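## Task

Get exactly one small part (block, cylinder or plug) into every pocket of the turntable's trays, releasing each part into a lid chute from just above its rim. A pocket only passes under a chute briefly: each accepted press of the green button rotates the table a quarter turn counter-clockwise (viewed from above), and a pocket is going by under each chute 3.8 s after the press. A press is accepted only when the table is at rest (lid edge strips glow white during rotation) and only if the button is held down for a moment; let it rise before pressing again. Only 6 quarter turns are available from the button. The table must be stationary at the finish. Arm mounts (metres, heading in degrees counter-clockwise from +x): arm1 at x=+0.63 y=+0.13 z=+0.79 heading -137; arm2 at x=+0.05 y=+0.63 z=+0.73 heading -50; arm3 at x=-0.63 y=-0.05 z=+0.73 heading +47; arm4 at x=+0.07 y=-0.63 z=+0.77 heading +131. Finish with grippers released and arms moved away; anything that stays correct only because a robot holds it does not count.

## Robot and tools

Setup: four identical i2rt Big YAM arms named arm1, arm2, arm3 and arm4, each with six revolute joints, a two-finger gripper and a wrist camera. Two fixed room cameras exist: cam_corner and cam_top. Wrist cameras are arm1_cam_wrist, arm2_cam_wrist, arm3_cam_wrist, arm4_cam_wrist. The hand reaches roughly 1.0 m from the joint1 axis. Occasionally a loose object may get a brief nudge from outside.

Frame: one shared scene frame, origin on the floor, +z up. Arm mount positions and headings are given in the task. The hand point lies between the fingertips; its z axis runs along the fingers and the fingers open along its y axis. Arm foot poses are not printed.

execute_actions: argument actions is a list holding one action, or empty to just read state and pictures. An action is an object keyed by arm name; each arm gets a joints object. Every value is an absolute joint target, not an offset, in radians (gripper in metres). Keys and ranges: joint1_rad -2.879 to 2.879 (rotation about the foot, positive counter-clockwise from above, 0 points the way the foot faces); joint2_rad 0 to 3.141 (shoulder, 0 upper arm back and roughly level, positive lifts it up and forward); joint3_rad 0 to 3.019 (elbow, 0 folded, positive opens); joint4_rad -1.692 to 1.57 (hand pitch, positive tips fingers up); joint5_rad -1.57 to 1.57 (sideways hand swing, positive to the arm's right); joint6_rad -2.094 to 2.094 (hand roll, positive clockwise viewed from behind); gripper_m 0 to 0.093 (fingertip gap). Done tolerances: ±0.045, ±0.14, ±0.09, ±0.055, ±0.03, ±0.035 rad and ±0.003 m. All motions in an action begin together and may finish at different times; each joint has its own speed, so the hand can take a wide path. A single action runs at most 15 s. Joints or arms left out may still be driving toward earlier targets. An unknown key or out-of-range number rejects the whole call and nothing moves. Optional cameras: list of camera names, or all; omitted or null gives all, an empty list gives none. The pictures line lists the images in order.

wait: seconds, 0 to 10. Commands nothing; the scene keeps running; returns state and images.

zoom_image: camera name and region [x0, y0, x1, y1] in pixels of that camera's latest full image, top-left origin, at most 504 by 504. Room cameras are 896x504; wrist cameras are 616x616 fisheye.

read_manual: section "licences" only; returns licence text, no motion.

finished_scene: scene, the number of the current scene. Irreversible; it reports success and loads the next task. Replying without any tool call ends everything.

Result lines: joint_positions gives current joint values. joint_status tells how each commanded motion ended: off_target (stopped short and may still push), contact_stop or time_out (target dropped, joint holds where it stopped; a timed-out joint may keep a target at most 0.375, 0.375, 0.113, 0.225, 0.075, 0.3 rad away for joints 1 to 6 and move there if freed), not_followed (a safety check refused the arm's targets, usually with a cause line; the gripper still acts and the arm may retry those targets later), limit_stop_at_motor_heat (resend the target). on_its_own lists what moved or held without being commanded this call; held at means the held target, not the position. Joint torques are raw drive output with offset, scale and noise; do not read them as clean contact forces. MOTOR HOT appears from 85 °C; at 100 °C an OVER-TEMPERATURE FAULT makes that arm go limp and fall. To relieve a pushing joint, command its reported position. Tiny target changes may not move a joint, and a joint holding weight sags.

Cameras: calibrations are given per camera as K, distortion and T_world_to_cam (scene to camera). Real poses can be off by a couple of degrees and millimetres; wrist camera poses come from joint readings and can be further off.

Practical points: the simulation keeps going while you compose a reply and robots hold their last command, so plan the button press and the drop together (press, then release parts when 3.8 s or 3.5 s later pockets pass under). Press only when the edge strips are not white, hold the button briefly, then lift off. Count the limited quarter turns. Avoid arm-to-arm contact: a hard squeeze between robots ends the run, and the self-collision check ignores fingers, gripper housings and wrist cameras and may react late. Arms do not stop on contact and keep pushing, which can overheat motors. Do not drop parts carelessly, slam, or push hard, and never knock anything out of the work area. At the end open the grippers, retract the arms, and leave the table stopped.

Each tool is called as name(argument=value, ...) on one line, values as JSON.

## Session

execute_actions(actions=[])

Scene clock: 0.00 s.
Joint torques (N m, as the arm reports them, + toward a larger angle): no reading
arm1.joint_positions: joint1_rad=+0.307 joint2_rad=+0.447 joint3_rad=+1.452 joint4_rad=-1.527 joint5_rad=+0.017 joint6_rad=+0.006 gripper_m=+0.095
arm1.joint_status: not commanded
arm1.hand: x=+0.5675 y=+0.0297 z=+1.3441 quat_wxyz=(-0.251, -0.748, -0.430, +0.439) (m; scene frame)
arm2.joint_positions: joint1_rad=+0.185 joint2_rad=+0.441 joint3_rad=+1.456 joint4_rad=-1.519 joint5_rad=-0.012 joint6_rad=-0.014 gripper_m=+0.094
arm2.joint_status: not commanded
arm2.hand: x=+0.1546 y=+0.5501 z=+1.2888 quat_wxyz=(-0.474, -0.283, -0.816, +0.171) (m; scene frame)
arm3.joint_positions: joint1_rad=+0.286 joint2_rad=+0.435 joint3_rad=+1.465 joint4_rad=-1.533 joint5_rad=-0.004 joint6_rad=+0.004 gripper_m=+0.094
arm3.joint_status: not commanded
arm3.hand: x=-0.5781 y=+0.0556 z=+1.2882 quat_wxyz=(-0.435, +0.448, -0.733, -0.269) (m; scene frame)
arm4.joint_positions: joint1_rad=-0.734 joint2_rad=+0.439 joint3_rad=+1.477 joint4_rad=-1.525 joint5_rad=-0.008 joint6_rad=-0.005 gripper_m=+0.094
arm4.joint_status: not commanded
arm4.hand: x=+0.0697 y=-0.5074 z=+1.3364 quat_wxyz=(-0.367, +0.605, -0.609, -0.359) (m; scene frame)
pictures: arm1_cam_wrist, arm2_cam_wrist, arm3_cam_wrist, arm4_cam_wrist, cam_corner, cam_top
Images, in order (width x height): arm1_cam_wrist 616x616, arm2_cam_wrist 616x616, arm3_cam_wrist 616x616, arm4_cam_wrist 616x616, cam_corner 896x504, cam_top 896x504.

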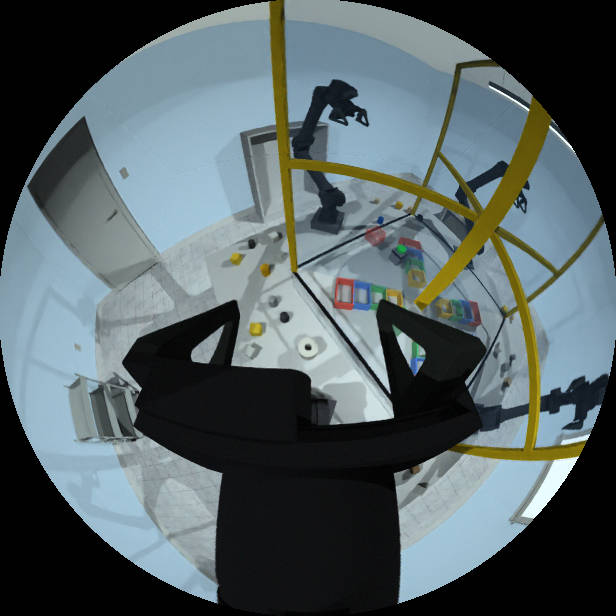

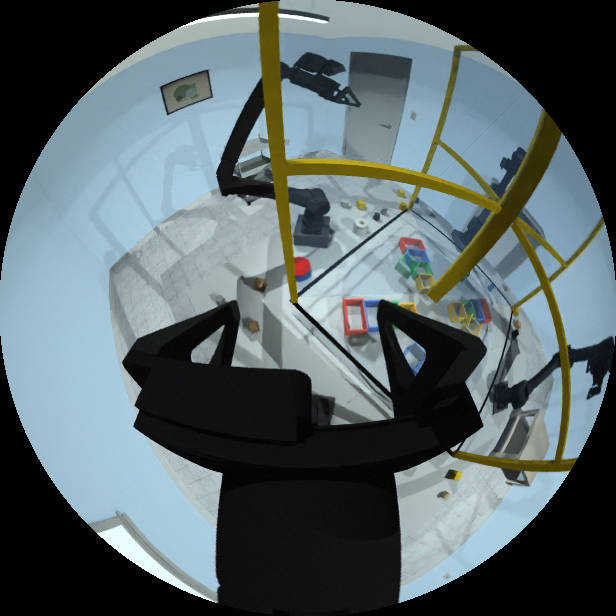

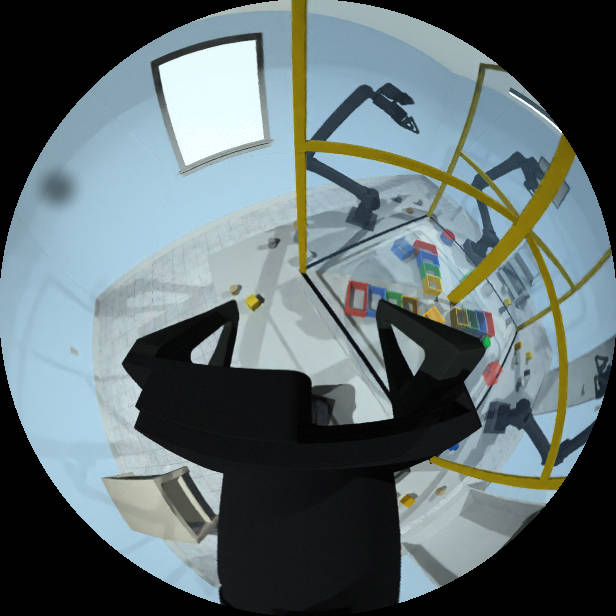

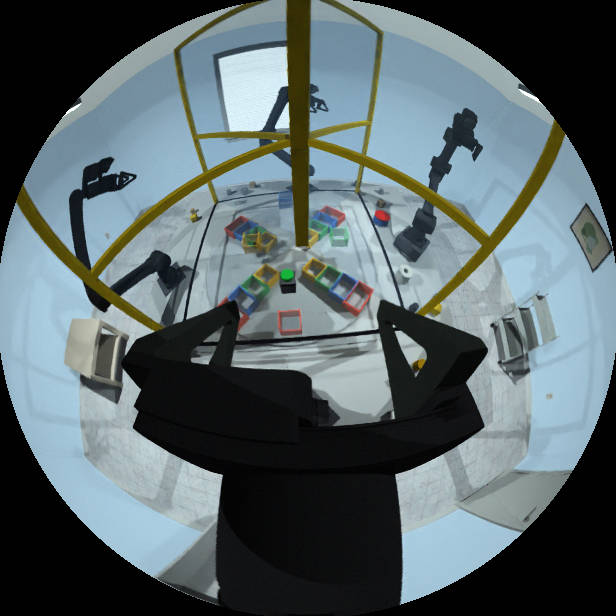

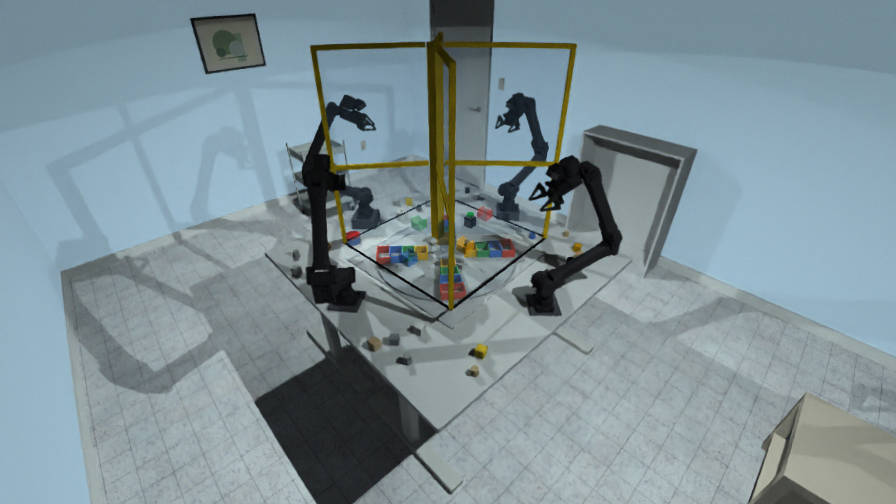

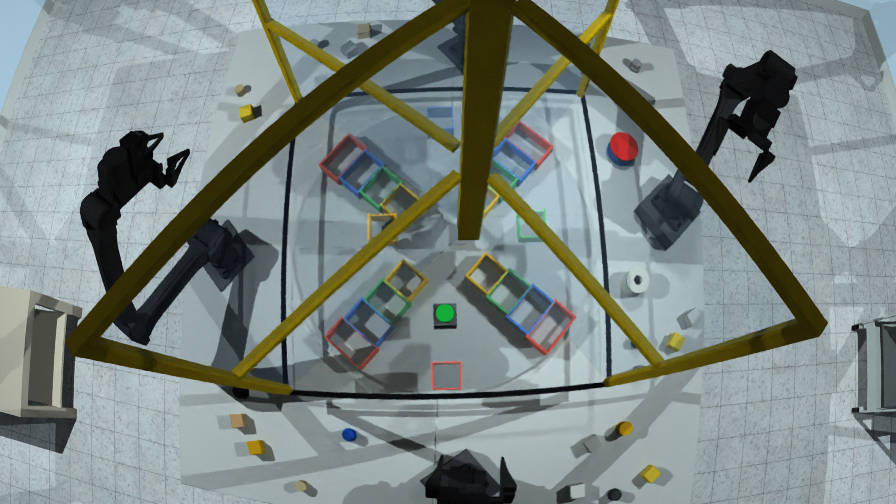

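zoom_image(camera="cam_top", region=[170, 250, 450, 504])

zoom_image(camera="cam_top", region=[440, 250, 720, 504])

zoom_image(camera="cam_top", region=[170, 0, 450, 260])

zoom_image(camera="cam_top", region=[440, 0, 720, 260])

zoom_image(camera="cam_corner", region=[250, 160, 650, 400])

Region (170, 250, 450, 504) of cam_top's 896x504 image, scaled by 1.800, with more detail than that image has; it fills the top 457 rows of this view, and the rest is white.

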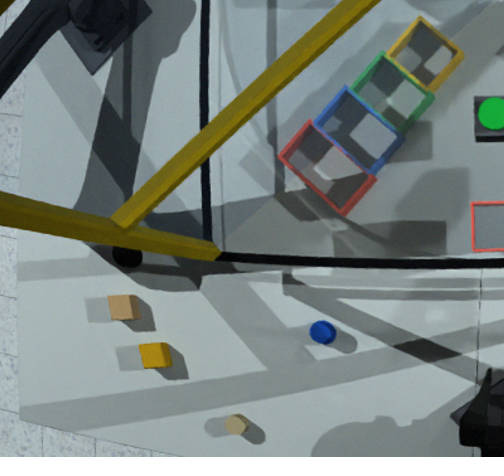

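Region (440, 250, 720, 504) of cam_top's 896x504 image, scaled by 1.800, with more detail than that image has; it fills the top 457 rows of this view, and the rest is white.

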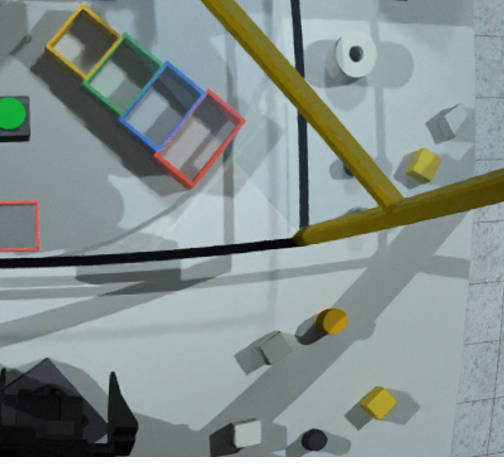

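Region (170, 0, 450, 260) of cam_top's 896x504 image, scaled by 1.800, with more detail than that image has; it fills the top 468 rows of this view, and the rest is white.

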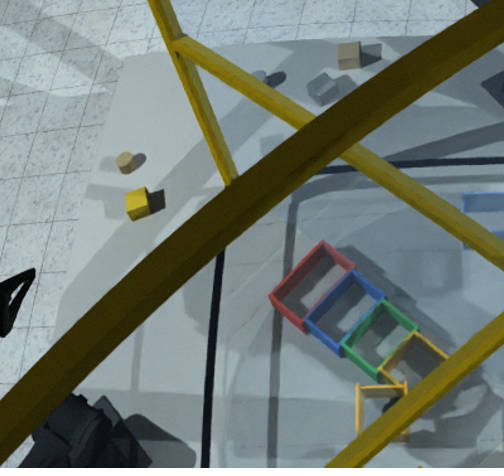

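Region (440, 0, 720, 260) of cam_top's 896x504 image, scaled by 1.800, with more detail than that image has; it fills the top 468 rows of this view, and the rest is white.

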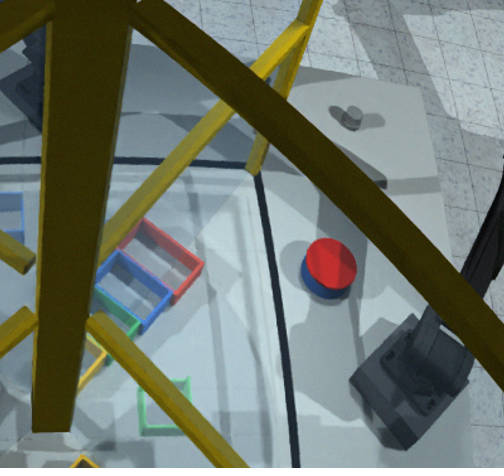

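Region (250, 160, 650, 400) of cam_corner's 896x504 image, scaled by 1.260, with more detail than that image has; it fills the top 302 rows of this view, and the rest is white.

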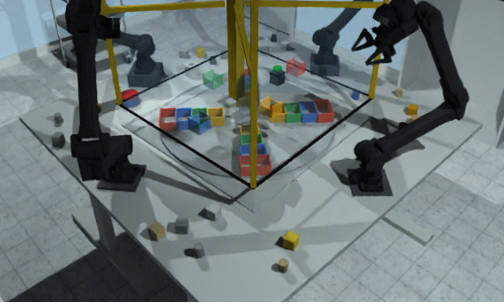

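execute_actions(actions=[{"arm1":{"joints":{"joint1_rad":0.79,"joint2_rad":0.9,"joint3_rad":0.94,"joint4_rad":-1.6}},"arm2":{"joints":{"joint1_rad":-2.44,"joint2_rad":0.9,"joint3_rad":0.94,"joint4_rad":-1.6}},"arm3":{"joints":{"joint1_rad":-2.22,"joint2_rad":0.9,"joint3_rad":0.94,"joint4_rad":-1.6}},"arm4":{"joints":{"joint1_rad":-2.16,"joint2_rad":0.9,"joint3_rad":0.94,"joint4_rad":-1.6}}}])

Scene clock: 62.30 s.
Joint torques (N m, as the arm reports them, + toward a larger angle): arm1=[-0.14 -2.77 10.93 -0.27  0.11  0.11] | arm2=[ 0.35 -4.9   9.88 -0.13  0.14 -0.02] | arm3=[ 0.96 -3.78  8.48  0.   -0.06  0.  ] | arm4=[ 0.22 -4.18  8.02 -0.55  0.11 -0.1 ]
arm1.joint_positions: joint1_rad=+0.782 joint2_rad=+0.900 joint3_rad=+0.920 joint4_rad=-1.588 joint5_rad=+0.017 joint6_rad=+0.006 gripper_m=+0.095
arm1.joint_status: all done
arm1.hand: x=+0.6198 y=-0.0863 z=+1.0211 quat_wxyz=(+0.003, -0.722, -0.692, +0.012) (m; scene frame)
arm2.joint_positions: joint1_rad=-2.436 joint2_rad=+0.916 joint3_rad=+0.938 joint4_rad=-1.592 joint5_rad=-0.012 joint6_rad=-0.014 gripper_m=+0.094
arm2.joint_status: all done
arm2.hand: x=-0.1704 y=+0.6659 z=+0.9681 quat_wxyz=(-0.005, -0.997, +0.078, +0.006) (m; scene frame)
arm3.joint_positions: joint1_rad=-2.212 joint2_rad=+0.904 joint3_rad=+0.933 joint4_rad=-1.587 joint5_rad=-0.003 joint6_rad=+0.004 gripper_m=+0.094
arm3.joint_status: all done
arm3.hand: x=-0.5924 y=-0.2712 z=+0.9613 quat_wxyz=(-0.005, -0.646, -0.764, +0.000) (m; scene frame)
arm4.joint_positions: joint1_rad=-2.158 joint2_rad=+0.904 joint3_rad=+0.935 joint4_rad=-1.588 joint5_rad=-0.008 joint6_rad=-0.005 gripper_m=+0.094
arm4.joint_status: all done
arm4.hand: x=+0.2943 y=-0.5986 z=+1.0073 quat_wxyz=(-0.009, +0.067, -0.998, -0.001) (m; scene frame)
pictures: arm1_cam_wrist, arm2_cam_wrist, arm3_cam_wrist, arm4_cam_wrist, cam_corner, cam_top
camera_calibration (this result's frames):
arm1_cam_wrist: T_world_to_cam=[[-0.997841, 0.0536299, 0.0379174, 0.579475], [0.0656783, 0.810355, 0.582247, -0.563208], [0.000499277, 0.58348, -0.812127, 1.00117], [0, 0, 0, 1]] pos_world=[0.614714, -0.158844, 1.11904]
arm2_cam_wrist: T_world_to_cam=[[0.167387, 0.985674, -0.0207111, -0.60377], [0.807807, -0.125078, 0.576023, -0.333], [0.56518, -0.113149, -0.817171, 1.08653], [0, 0, 0, 1]] pos_world=[-0.244024, 0.67641, 1.06719]
arm3_cam_wrist: T_world_to_cam=[[-0.9855, -0.1696, 0.00508828, -0.634202], [-0.13512, 0.802581, 0.581039, -0.41414], [-0.102628, 0.571926, -0.81386, 1.00417], [0, 0, 0, 1]] pos_world=[-0.577909, -0.349489, 1.06111]
arm4_cam_wrist: T_world_to_cam=[[0.120717, -0.992633, 0.0103133, -0.644685], [-0.812388, -0.0928157, 0.575683, -0.391738], [-0.570485, -0.0778731, -0.817608, 1.06796], [0, 0, 0, 1]] pos_world=[0.368837, -0.59313, 1.10534]
Images, in order (width x height): arm1_cam_wrist 616x616, arm2_cam_wrist 616x616, arm3_cam_wrist 616x616, arm4_cam_wrist 616x616, cam_corner 896x504, cam_top 896x504.

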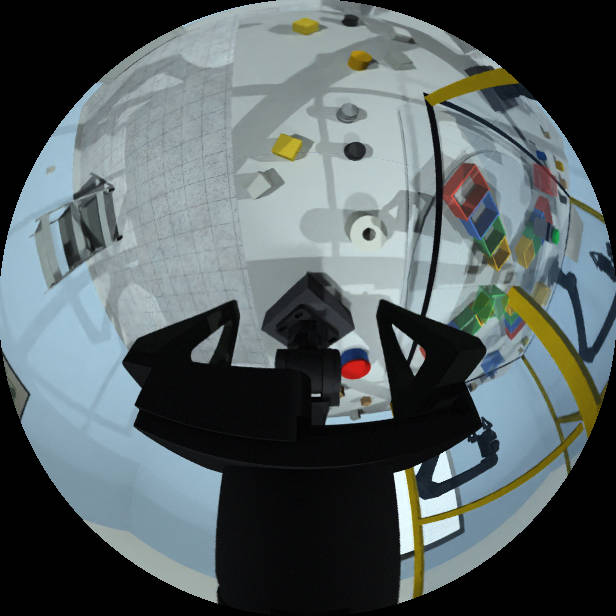

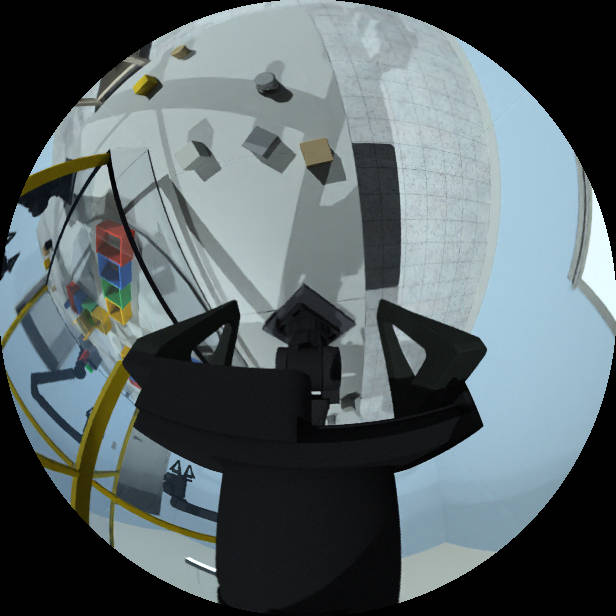

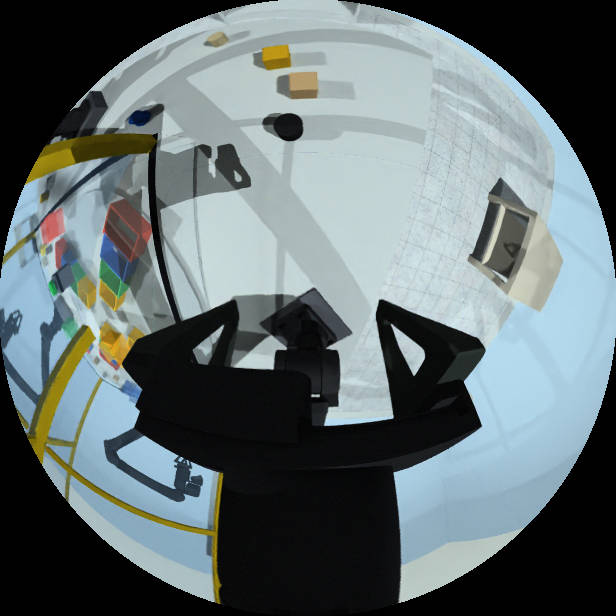

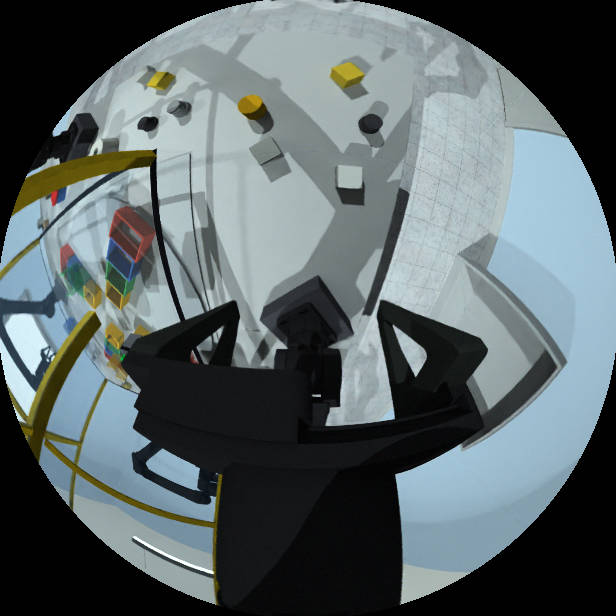

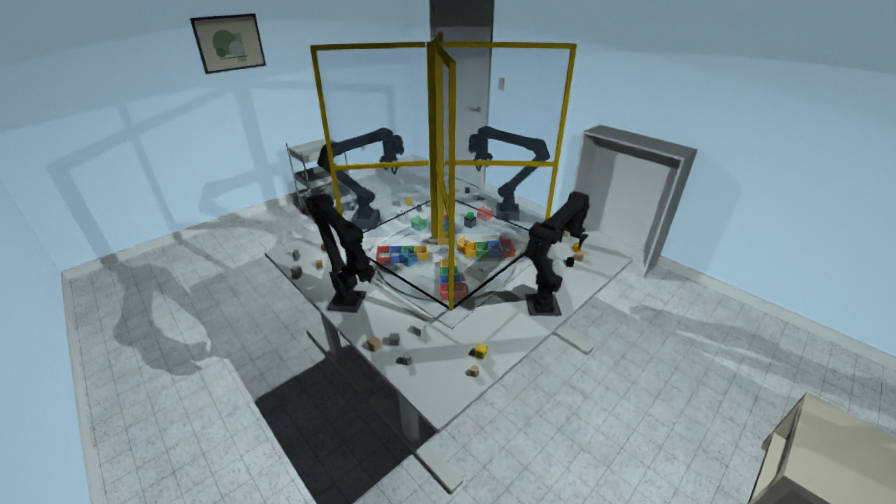

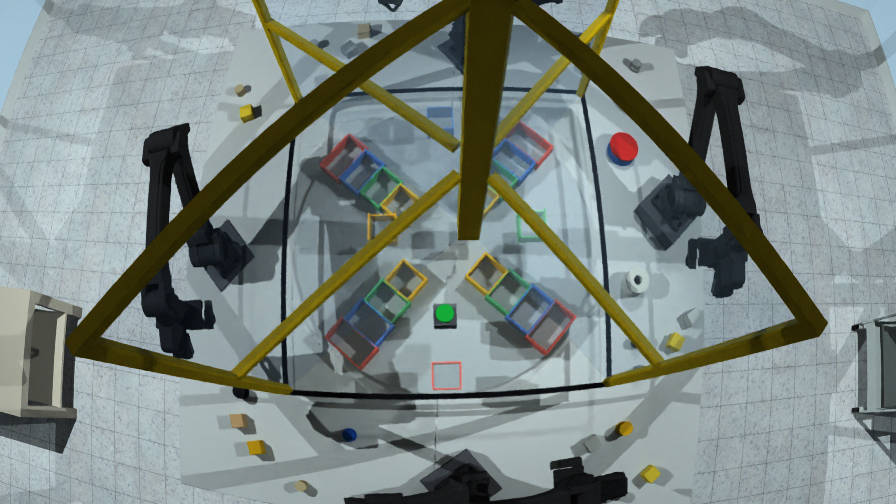

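execute_actions(actions=[{"arm1":{"joints":{"joint1_rad":0.815,"joint2_rad":1.465,"joint3_rad":0.84,"joint4_rad":-0.94}},"arm2":{"joints":{"joint1_rad":-2.44,"joint2_rad":1.35,"joint3_rad":0.9,"joint4_rad":-1.12}},"arm3":{"joints":{"joint1_rad":-2.155,"joint2_rad":1.484,"joint3_rad":1.04,"joint4_rad":-1.125}},"arm4":{"joints":{"joint1_rad":-2.397,"joint2_rad":1.373,"joint3_rad":0.805,"joint4_rad":-1.0}}}], cameras=["arm1_cam_wrist","arm2_cam_wrist","arm3_cam_wrist","arm4_cam_wrist","cam_corner"])

Scene clock: 88.87 s.
Joint torques (N m, as the arm reports them, + toward a larger angle): arm1=[  0.16 -11.11   8.17   0.89   0.12   0.11] | arm2=[ 0.25 -9.05  8.56  0.64  0.14 -0.03] | arm3=[  2.33 -12.68   9.24   0.99  -0.08   0.  ] | arm4=[ 0.51 -9.05  6.24  0.76  0.12 -0.11]
arm1.joint_positions: joint1_rad=+0.803 joint2_rad=+1.468 joint3_rad=+0.835 joint4_rad=-0.955 joint5_rad=+0.017 joint6_rad=+0.006 gripper_m=+0.095
arm1.joint_status: all done
arm1.hand: x=+0.6217 y=-0.2210 z=+0.8340 quat_wxyz=(+0.009, -0.714, -0.700, +0.006) (m; scene frame)
arm2.joint_positions: joint1_rad=-2.436 joint2_rad=+1.351 joint3_rad=+0.903 joint4_rad=-1.129 joint5_rad=-0.012 joint6_rad=-0.014 gripper_m=+0.094
arm2.joint_status: all done
arm2.hand: x=-0.2911 y=+0.6866 z=+0.8380 quat_wxyz=(-0.006, -0.997, +0.078, +0.002) (m; scene frame)
arm3.joint_positions: joint1_rad=-2.164 joint2_rad=+1.494 joint3_rad=+1.007 joint4_rad=-1.138 joint5_rad=-0.003 joint6_rad=+0.004 gripper_m=+0.094
arm3.joint_status: all done
arm3.hand: x=-0.5465 y=-0.4234 z=+0.8146 quat_wxyz=(+0.020, -0.627, -0.779, -0.021) (m; scene frame)
arm4.joint_positions: joint1_rad=-2.398 joint2_rad=+1.379 joint3_rad=+0.806 joint4_rad=-1.015 joint5_rad=-0.008 joint6_rad=-0.005 gripper_m=+0.094
arm4.joint_status: all done
arm4.hand: x=+0.4021 y=-0.6658 z=+0.8346 quat_wxyz=(+0.005, -0.053, -0.999, -0.002) (m; scene frame)
pictures: arm1_cam_wrist, arm2_cam_wrist, arm3_cam_wrist, arm4_cam_wrist, cam_corner
camera_calibration (this result's frames):
arm1_cam_wrist: T_world_to_cam=[[-0.998757, 0.0316609, 0.038497, 0.59087], [0.0484068, 0.800255, 0.597702, -0.349638], [-0.0118836, 0.598823, -0.800793, 0.929553], [0, 0, 0, 1]] pos_world=[0.618107, -0.295546, 0.930613]
arm2_cam_wrist: T_world_to_cam=[[0.167549, 0.985646, -0.0207149, -0.606581], [0.803451, -0.124341, 0.582242, -0.164901], [0.571309, -0.114197, -0.812751, 1.04958], [0, 0, 0, 1]] pos_world=[-0.365515, 0.69723, 0.936498]
arm3_cam_wrist: T_world_to_cam=[[-0.975992, -0.217753, 0.00489445, -0.629065], [-0.165447, 0.755792, 0.633566, -0.279679], [-0.14166, 0.617545, -0.773673, 0.941755], [0, 0, 0, 1]] pos_world=[-0.526825, -0.507178, 0.908885]
arm4_cam_wrist: T_world_to_cam=[[-0.11892, -0.992861, 0.00923215, -0.625507], [-0.794251, 0.100703, 0.599186, -0.109036], [-0.595838, 0.0639225, -0.800557, 1.0734], [0, 0, 0, 1]] pos_world=[0.478584, -0.678676, 0.930423]
Images, in order (width x height): arm1_cam_wrist 616x616, arm2_cam_wrist 616x616, arm3_cam_wrist 616x616, arm4_cam_wrist 616x616, cam_corner 896x504.

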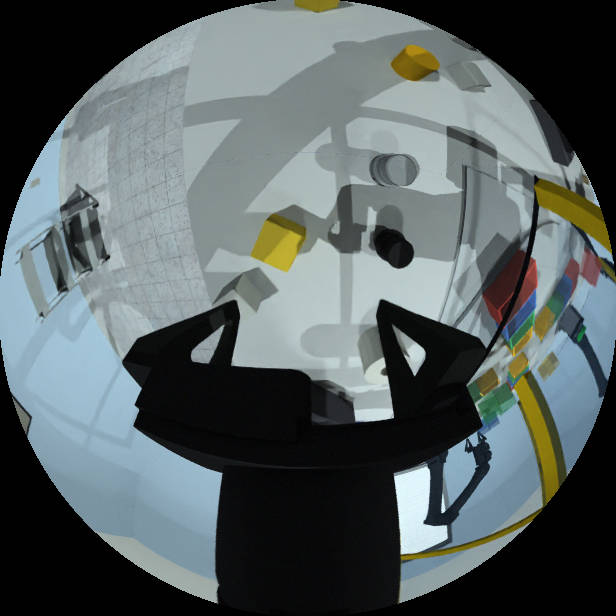

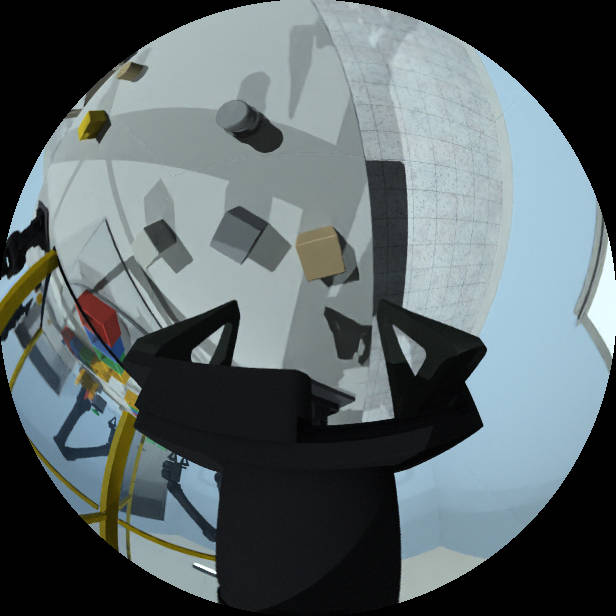

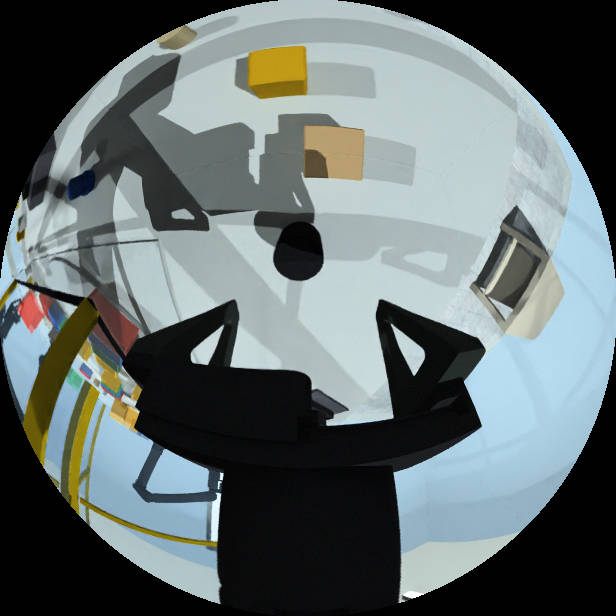

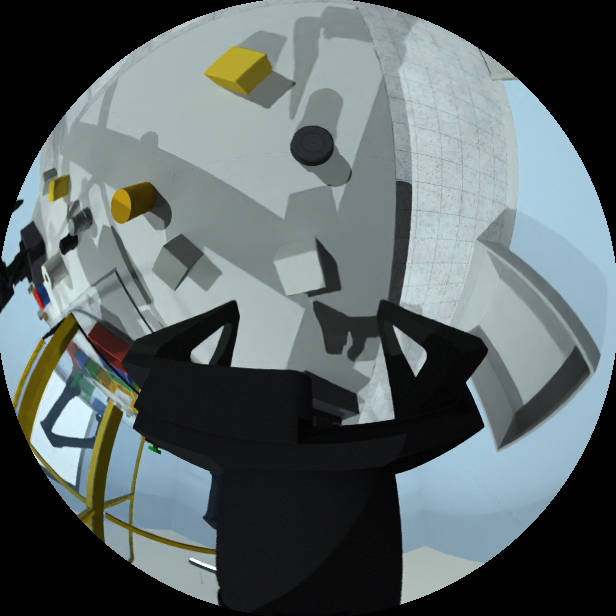

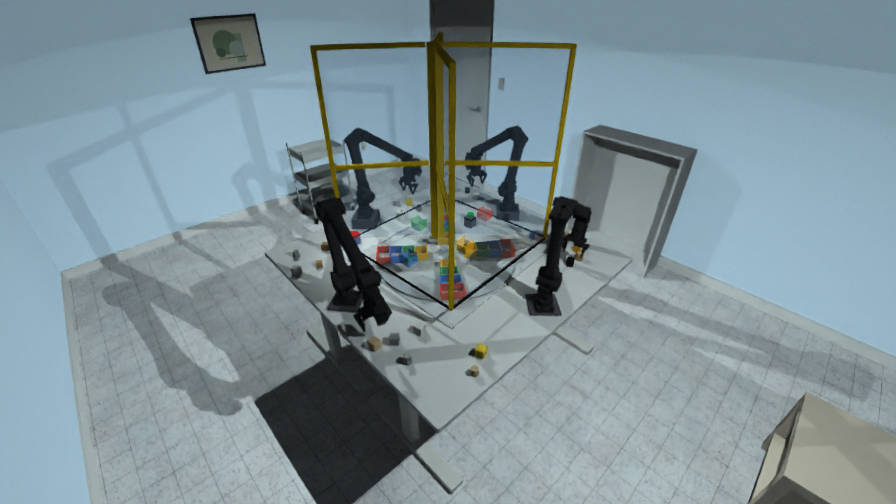

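execute_actions(actions=[{"arm1":{"joints":{"joint1_rad":0.895,"joint2_rad":1.69,"joint3_rad":0.77,"joint4_rad":-0.64,"joint6_rad":0.4}},"arm2":{"joints":{"joint1_rad":-2.472,"joint2_rad":1.525,"joint3_rad":0.781,"joint4_rad":-0.815}},"arm3":{"joints":{"joint1_rad":-2.133,"joint2_rad":1.618,"joint3_rad":0.905,"joint4_rad":-0.835}},"arm4":{"joints":{"joint1_rad":-2.365,"joint2_rad":1.572,"joint3_rad":0.688,"joint4_rad":-0.67}}}], cameras=["arm1_cam_wrist","arm2_cam_wrist","arm3_cam_wrist","arm4_cam_wrist"])

Scene clock: 109.70 s.
Joint torques (N m, as the arm reports them, + toward a larger angle): arm1=[ -0.64 -13.61   6.35   0.83   0.15   0.23] | arm2=[ -0.01 -10.41   7.47   0.62   0.13  -0.02] | arm3=[  2.43 -12.59   5.94   1.17  -0.12   0.01] | arm4=[  1.27 -10.62   5.44   0.7    0.17  -0.08]
arm1.joint_positions: joint1_rad=+0.893 joint2_rad=+1.703 joint3_rad=+0.762 joint4_rad=-0.655 joint5_rad=+0.017 joint6_rad=+0.386 gripper_m=+0.095
arm1.joint_status: all done
arm1.hand: x=+0.6532 y=-0.2252 z=+0.7340 quat_wxyz=(+0.012, -0.808, -0.589, +0.006) (m; scene frame)
arm2.joint_positions: joint1_rad=-2.467 joint2_rad=+1.534 joint3_rad=+0.777 joint4_rad=-0.824 joint5_rad=-0.012 joint6_rad=-0.014 gripper_m=+0.094
arm2.joint_status: all done
arm2.hand: x=-0.2932 y=+0.6981 z=+0.7382 quat_wxyz=(-0.006, -0.996, +0.093, +0.001) (m; scene frame)
arm3.joint_positions: joint1_rad=-2.140 joint2_rad=+1.620 joint3_rad=+0.903 joint4_rad=-0.850 joint5_rad=-0.002 joint6_rad=+0.005 gripper_m=+0.094
arm3.joint_status: all done
arm3.hand: x=-0.5346 y=-0.4329 z=+0.7336 quat_wxyz=(-0.002, -0.618, -0.786, -0.003) (m; scene frame)
arm4.joint_positions: joint1_rad=-2.369 joint2_rad=+1.588 joint3_rad=+0.679 joint4_rad=-0.686 joint5_rad=-0.010 joint6_rad=-0.006 gripper_m=+0.094
arm4.joint_status: all done
arm4.hand: x=+0.3957 y=-0.6560 z=+0.7330 quat_wxyz=(+0.009, -0.039, -0.999, -0.002) (m; scene frame)
pictures: arm1_cam_wrist, arm2_cam_wrist, arm3_cam_wrist, arm4_cam_wrist
camera_calibration (this result's frames):
arm1_cam_wrist: T_world_to_cam=[[-0.947499, 0.316868, 0.0428866, 0.653862], [0.278636, 0.752394, 0.59688, -0.44861], [0.156865, 0.577493, -0.801184, 0.737558], [0, 0, 0, 1]] pos_world=[0.628836, -0.295592, 0.830644]
arm2_cam_wrist: T_world_to_cam=[[0.198339, 0.979907, -0.0210513, -0.606435], [0.797912, -0.148954, 0.584079, -0.0894313], [0.569208, -0.132643, -0.811424, 0.982306], [0, 0, 0, 1]] pos_world=[-0.367498, 0.711224, 0.836535]
arm3_cam_wrist: T_world_to_cam=[[-0.970974, -0.23912, 0.00553152, -0.626205], [-0.190278, 0.786248, 0.587884, -0.185856], [-0.144924, 0.569768, -0.808926, 0.890102], [0, 0, 0, 1]] pos_world=[-0.514397, -0.51076, 0.832752]
arm4_cam_wrist: T_world_to_cam=[[-0.0897171, -0.995939, 0.00754017, -0.627893], [-0.792504, 0.0759724, 0.605117, -0.0755232], [-0.603232, 0.0483137, -0.796101, 0.977033], [0, 0, 0, 1]] pos_world=[0.473192, -0.66681, 0.828252]
Images, in order (width x height): arm1_cam_wrist 616x616, arm2_cam_wrist 616x616, arm3_cam_wrist 616x616, arm4_cam_wrist 616x616.

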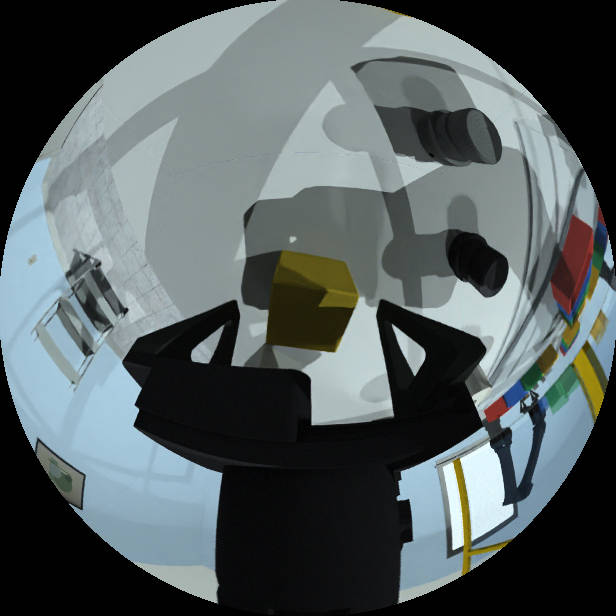

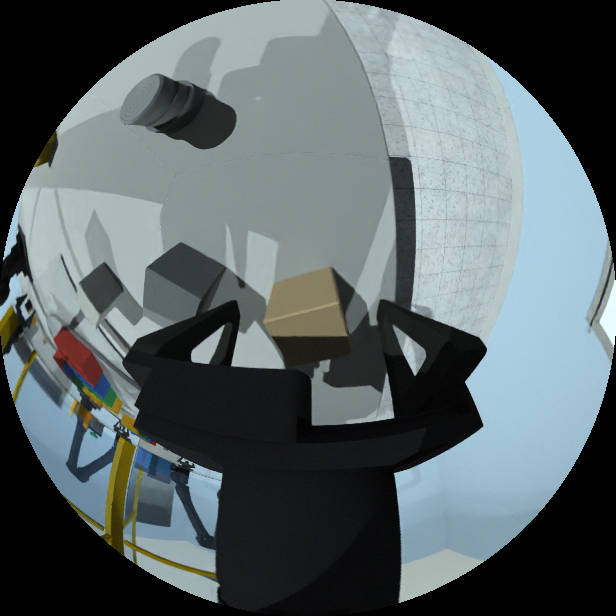

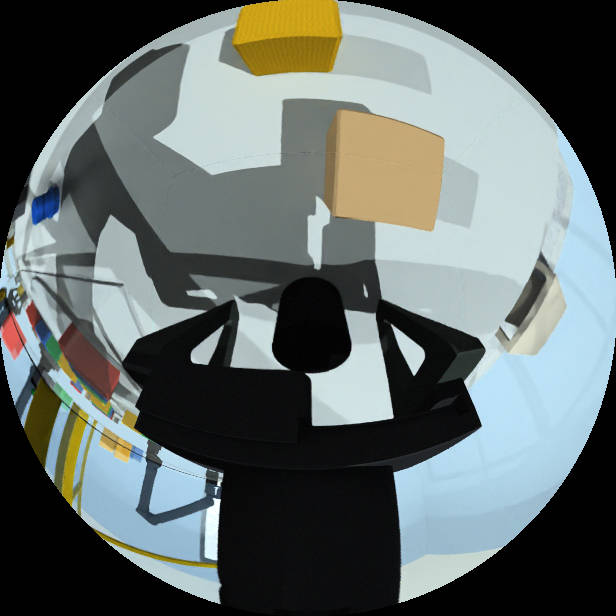

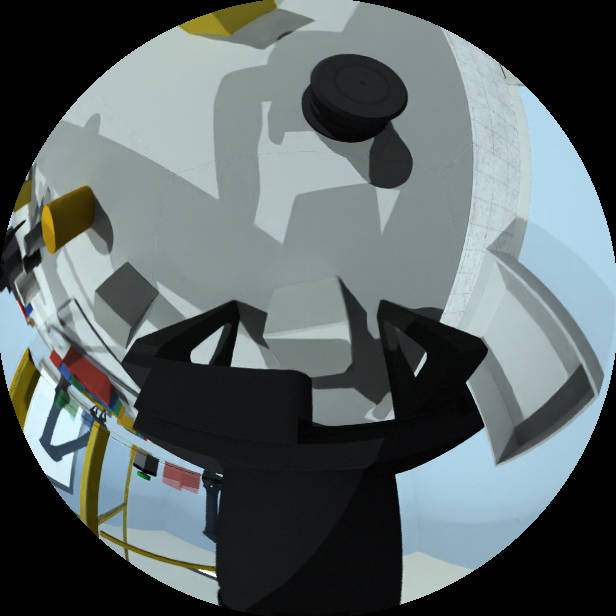

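execute_actions(actions=[{"arm1":{"joints":{"gripper_m":0.02}},"arm2":{"joints":{"gripper_m":0.02}},"arm3":{"joints":{"gripper_m":0.015}},"arm4":{"joints":{"gripper_m":0.02}}}], cameras=[])

execute_actions(actions=[{"arm1":{"joints":{"joint2_rad":0.9,"joint3_rad":0.94,"joint4_rad":-1.6,"joint6_rad":0}},"arm2":{"joints":{"joint2_rad":0.9,"joint3_rad":1.0,"joint4_rad":-1.65}},"arm3":{"joints":{"joint2_rad":0.9,"joint3_rad":1.0,"joint4_rad":-1.65}},"arm4":{"joints":{"joint2_rad":0.9,"joint3_rad":0.94,"joint4_rad":-1.6}}}], cameras=[])

execute_actions(actions=[{"arm1":{"joints":{"joint1_rad":-0.494}},"arm2":{"joints":{"joint1_rad":-0.907}},"arm3":{"joints":{"joint1_rad":-0.716}},"arm4":{"joints":{"joint1_rad":-0.578}}}])

Scene clock: 122.07 s.
Joint torques (N m, as the arm reports them, + toward a larger angle): arm1=[ -0.6  -13.73   6.36   0.86   0.14   0.23] | arm2=[  0.16 -10.36   7.49   0.49   0.15  -0.02] | arm3=[  2.13 -12.51   5.91   1.2   -0.09   0.01] | arm4=[  0.98 -11.1    5.29   0.78   0.16  -0.06]
arm1.joint_positions: joint1_rad=+0.893 joint2_rad=+1.703 joint3_rad=+0.762 joint4_rad=-0.655 joint5_rad=+0.017 joint6_rad=+0.387 gripper_m=+0.041
arm1.joint_status: gripper_m off_target (ended at +0.041, target +0.020)
arm1.hand: x=+0.6532 y=-0.2252 z=+0.7340 quat_wxyz=(+0.012, -0.808, -0.588, +0.006) (m; scene frame)
arm2.joint_positions: joint1_rad=-2.467 joint2_rad=+1.534 joint3_rad=+0.777 joint4_rad=-0.824 joint5_rad=-0.013 joint6_rad=-0.014 gripper_m=+0.045
arm2.joint_status: gripper_m off_target (ended at +0.045, target +0.020)
arm2.hand: x=-0.2933 y=+0.6981 z=+0.7382 quat_wxyz=(-0.006, -0.996, +0.093, +0.001) (m; scene frame)
arm3.joint_positions: joint1_rad=-2.140 joint2_rad=+1.620 joint3_rad=+0.903 joint4_rad=-0.850 joint5_rad=-0.003 joint6_rad=+0.005 gripper_m=+0.036
arm3.joint_status: gripper_m off_target (ended at +0.036, target +0.015)
arm3.hand: x=-0.5345 y=-0.4328 z=+0.7336 quat_wxyz=(-0.002, -0.618, -0.786, -0.003) (m; scene frame)
arm4.joint_positions: joint1_rad=-2.369 joint2_rad=+1.588 joint3_rad=+0.679 joint4_rad=-0.684 joint5_rad=-0.009 joint6_rad=-0.006 gripper_m=+0.040
arm4.joint_status: gripper_m off_target (ended at +0.040, target +0.020)
arm4.hand: x=+0.3962 y=-0.6561 z=+0.7330 quat_wxyz=(+0.008, -0.039, -0.999, -0.002) (m; scene frame)
pictures: none
No camera images: the call's "cameras" was empty. Leave "cameras" out to get every camera's image.

Scene clock: 123.60 s.
Joint torques (N m, as the arm reports them, + toward a larger angle): arm1=[-0.6  -2.56 11.19 -0.32  0.11 -0.01] | arm2=[ 0.29 -2.58 11.59 -0.05  0.16 -0.02] | arm3=[ 2.09 -2.49 10.61 -0.02 -0.1  -0.02] | arm4=[ 1.06 -3.5   9.59 -0.46  0.18 -0.07]
arm1.joint_positions: joint1_rad=+0.893 joint2_rad=+0.898 joint3_rad=+0.915 joint4_rad=-1.587 joint5_rad=+0.017 joint6_rad=+0.013 gripper_m=+0.041
arm1.joint_status: all done
arm1.hand: x=+0.6444 y=-0.0853 z=+1.0196 quat_wxyz=(+0.003, -0.685, -0.729, +0.012) (m; scene frame)
arm2.joint_positions: joint1_rad=-2.467 joint2_rad=+0.888 joint3_rad=+0.976 joint4_rad=-1.642 joint5_rad=-0.013 joint6_rad=-0.014 gripper_m=+0.045
arm2.joint_status: all done
arm2.hand: x=-0.1622 y=+0.6714 z=+0.9883 quat_wxyz=(-0.005, -0.996, +0.093, +0.014) (m; scene frame)
arm3.joint_positions: joint1_rad=-2.140 joint2_rad=+0.895 joint3_rad=+0.959 joint4_rad=-1.637 joint5_rad=-0.003 joint6_rad=+0.005 gripper_m=+0.036
arm3.joint_status: all done
arm3.hand: x=-0.5783 y=-0.2610 z=+0.9732 quat_wxyz=(+0.000, -0.618, -0.786, -0.005) (m; scene frame)
arm4.joint_positions: joint1_rad=-2.369 joint2_rad=+0.899 joint3_rad=+0.915 joint4_rad=-1.588 joint5_rad=-0.009 joint6_rad=-0.006 gripper_m=+0.040
arm4.joint_status: all done
arm4.hand: x=+0.2904 y=-0.6457 z=+1.0008 quat_wxyz=(-0.002, -0.039, -0.999, -0.002) (m; scene frame)
pictures: none
No camera images: the call's "cameras" was empty. Leave "cameras" out to get every camera's image.

Scene clock: 125.50 s.
Joint torques (N m, as the arm reports them, + toward a larger angle): arm1=[-1.5  -2.8  11.27 -0.31  0.1   0.  ] | arm2=[ 0.87 -2.77 11.66 -0.05  0.17 -0.03] | arm3=[ 2.12 -3.05 10.67 -0.04 -0.03  0.  ] | arm4=[ 1.47 -3.97  9.57 -0.5   0.11 -0.07]
arm1.joint_positions: joint1_rad=-0.485 joint2_rad=+0.898 joint3_rad=+0.915 joint4_rad=-1.587 joint5_rad=+0.017 joint6_rad=+0.011 gripper_m=+0.041
arm1.joint_status: all done
arm1.hand: x=+0.4170 y=+0.0800 z=+1.0188 quat_wxyz=(+0.003, -0.992, -0.128, +0.005) (m; scene frame)
arm2.joint_positions: joint1_rad=-0.912 joint2_rad=+0.888 joint3_rad=+0.976 joint4_rad=-1.642 joint5_rad=-0.013 joint6_rad=-0.014 gripper_m=+0.045
arm2.joint_status: all done
arm2.hand: x=+0.0084 y=+0.4139 z=+0.9858 quat_wxyz=(-0.006, -0.775, -0.632, +0.006) (m; scene frame)
arm3.joint_positions: joint1_rad=-0.724 joint2_rad=+0.898 joint3_rad=+0.959 joint4_rad=-1.637 joint5_rad=-0.004 joint6_rad=+0.005 gripper_m=+0.036
arm3.joint_status: all done
arm3.hand: x=-0.4128 y=-0.0292 z=+0.9745 quat_wxyz=(+0.001, +0.042, -0.999, -0.005) (m; scene frame)
arm4.joint_positions: joint1_rad=-0.581 joint2_rad=+0.899 joint3_rad=+0.915 joint4_rad=-1.588 joint5_rad=-0.008 joint6_rad=-0.006 gripper_m=+0.040
arm4.joint_status: all done
arm4.hand: x=+0.0395 y=-0.4098 z=+0.9980 quat_wxyz=(+0.004, +0.755, -0.656, +0.002) (m; scene frame)
pictures: arm1_cam_wrist, arm2_cam_wrist, arm3_cam_wrist, arm4_cam_wrist, cam_corner, cam_top
camera_calibration (this result's frames):
arm1_cam_wrist: T_world_to_cam=[[-0.243359, 0.96965, 0.0235786, -0.00502355], [0.788444, 0.183606, 0.587064, -0.939521], [0.564918, 0.161458, -0.809197, 0.697858], [0, 0, 0, 1]] pos_world=[0.345305, 0.0646975, 1.11638]
arm2_cam_wrist: T_world_to_cam=[[-0.976939, 0.213225, -0.011223, -0.064992], [0.168669, 0.802891, 0.571766, -0.893692], [0.130926, 0.556687, -0.82034, 0.701011], [0, 0, 0, 1]] pos_world=[-0.00453496, 0.341152, 1.08532]
arm3_cam_wrist: T_world_to_cam=[[0.0866157, -0.996237, 0.00306837, 0.00412978], [-0.805925, -0.0682582, 0.588069, -0.900945], [-0.585647, -0.0534089, -0.808805, 0.672313], [0, 0, 0, 1]] pos_world=[-0.332715, -0.0214752, 1.07358]
arm4_cam_wrist: T_world_to_cam=[[0.991768, 0.127778, 0.00829647, 0.000304146], [0.0975604, -0.796013, 0.597365, -0.921648], [0.0829345, -0.591638, -0.801926, 0.677664], [0, 0, 0, 1]] pos_world=[0.0334129, -0.33275, 1.09399]
Images, in order (width x height): arm1_cam_wrist 616x616, arm2_cam_wrist 616x616, arm3_cam_wrist 616x616, arm4_cam_wrist 616x616, cam_corner 896x504, cam_top 896x504.

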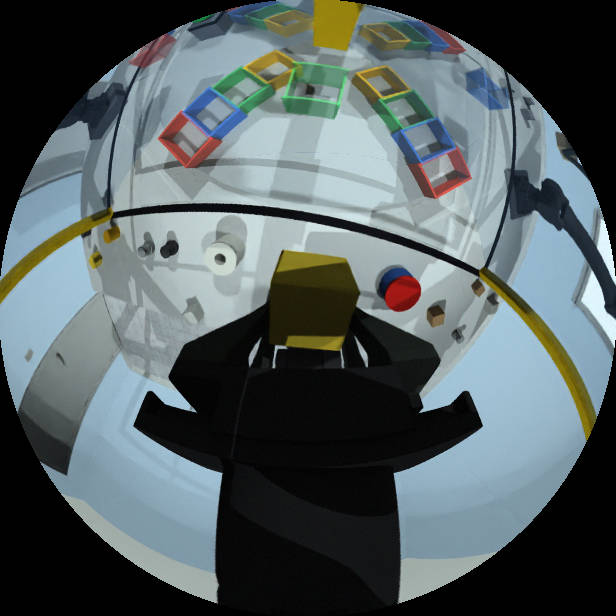

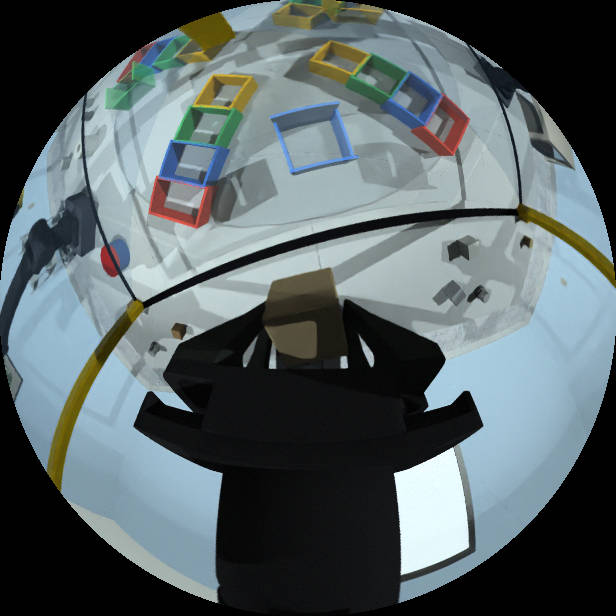

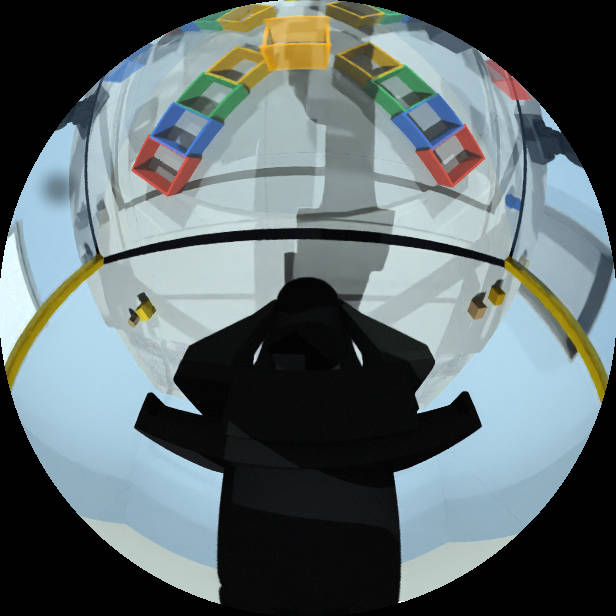

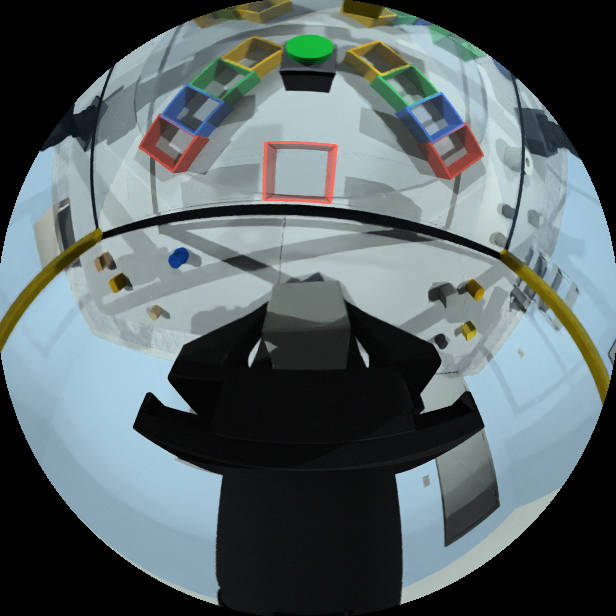

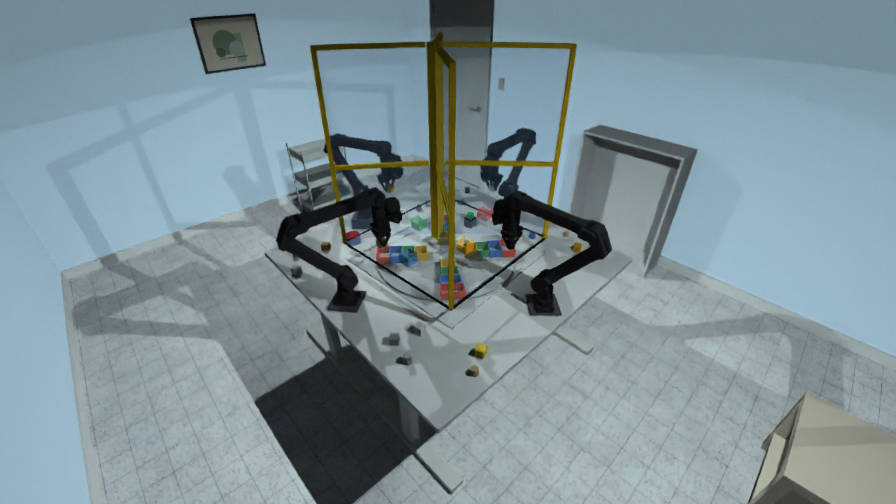

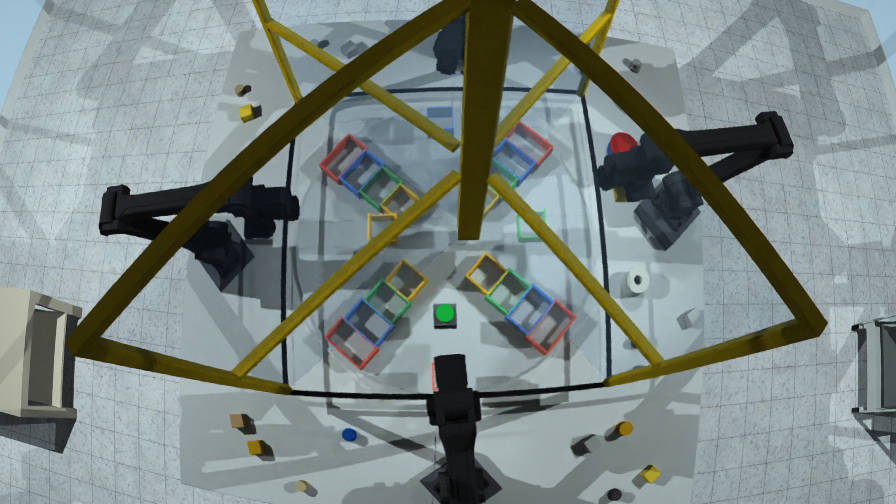

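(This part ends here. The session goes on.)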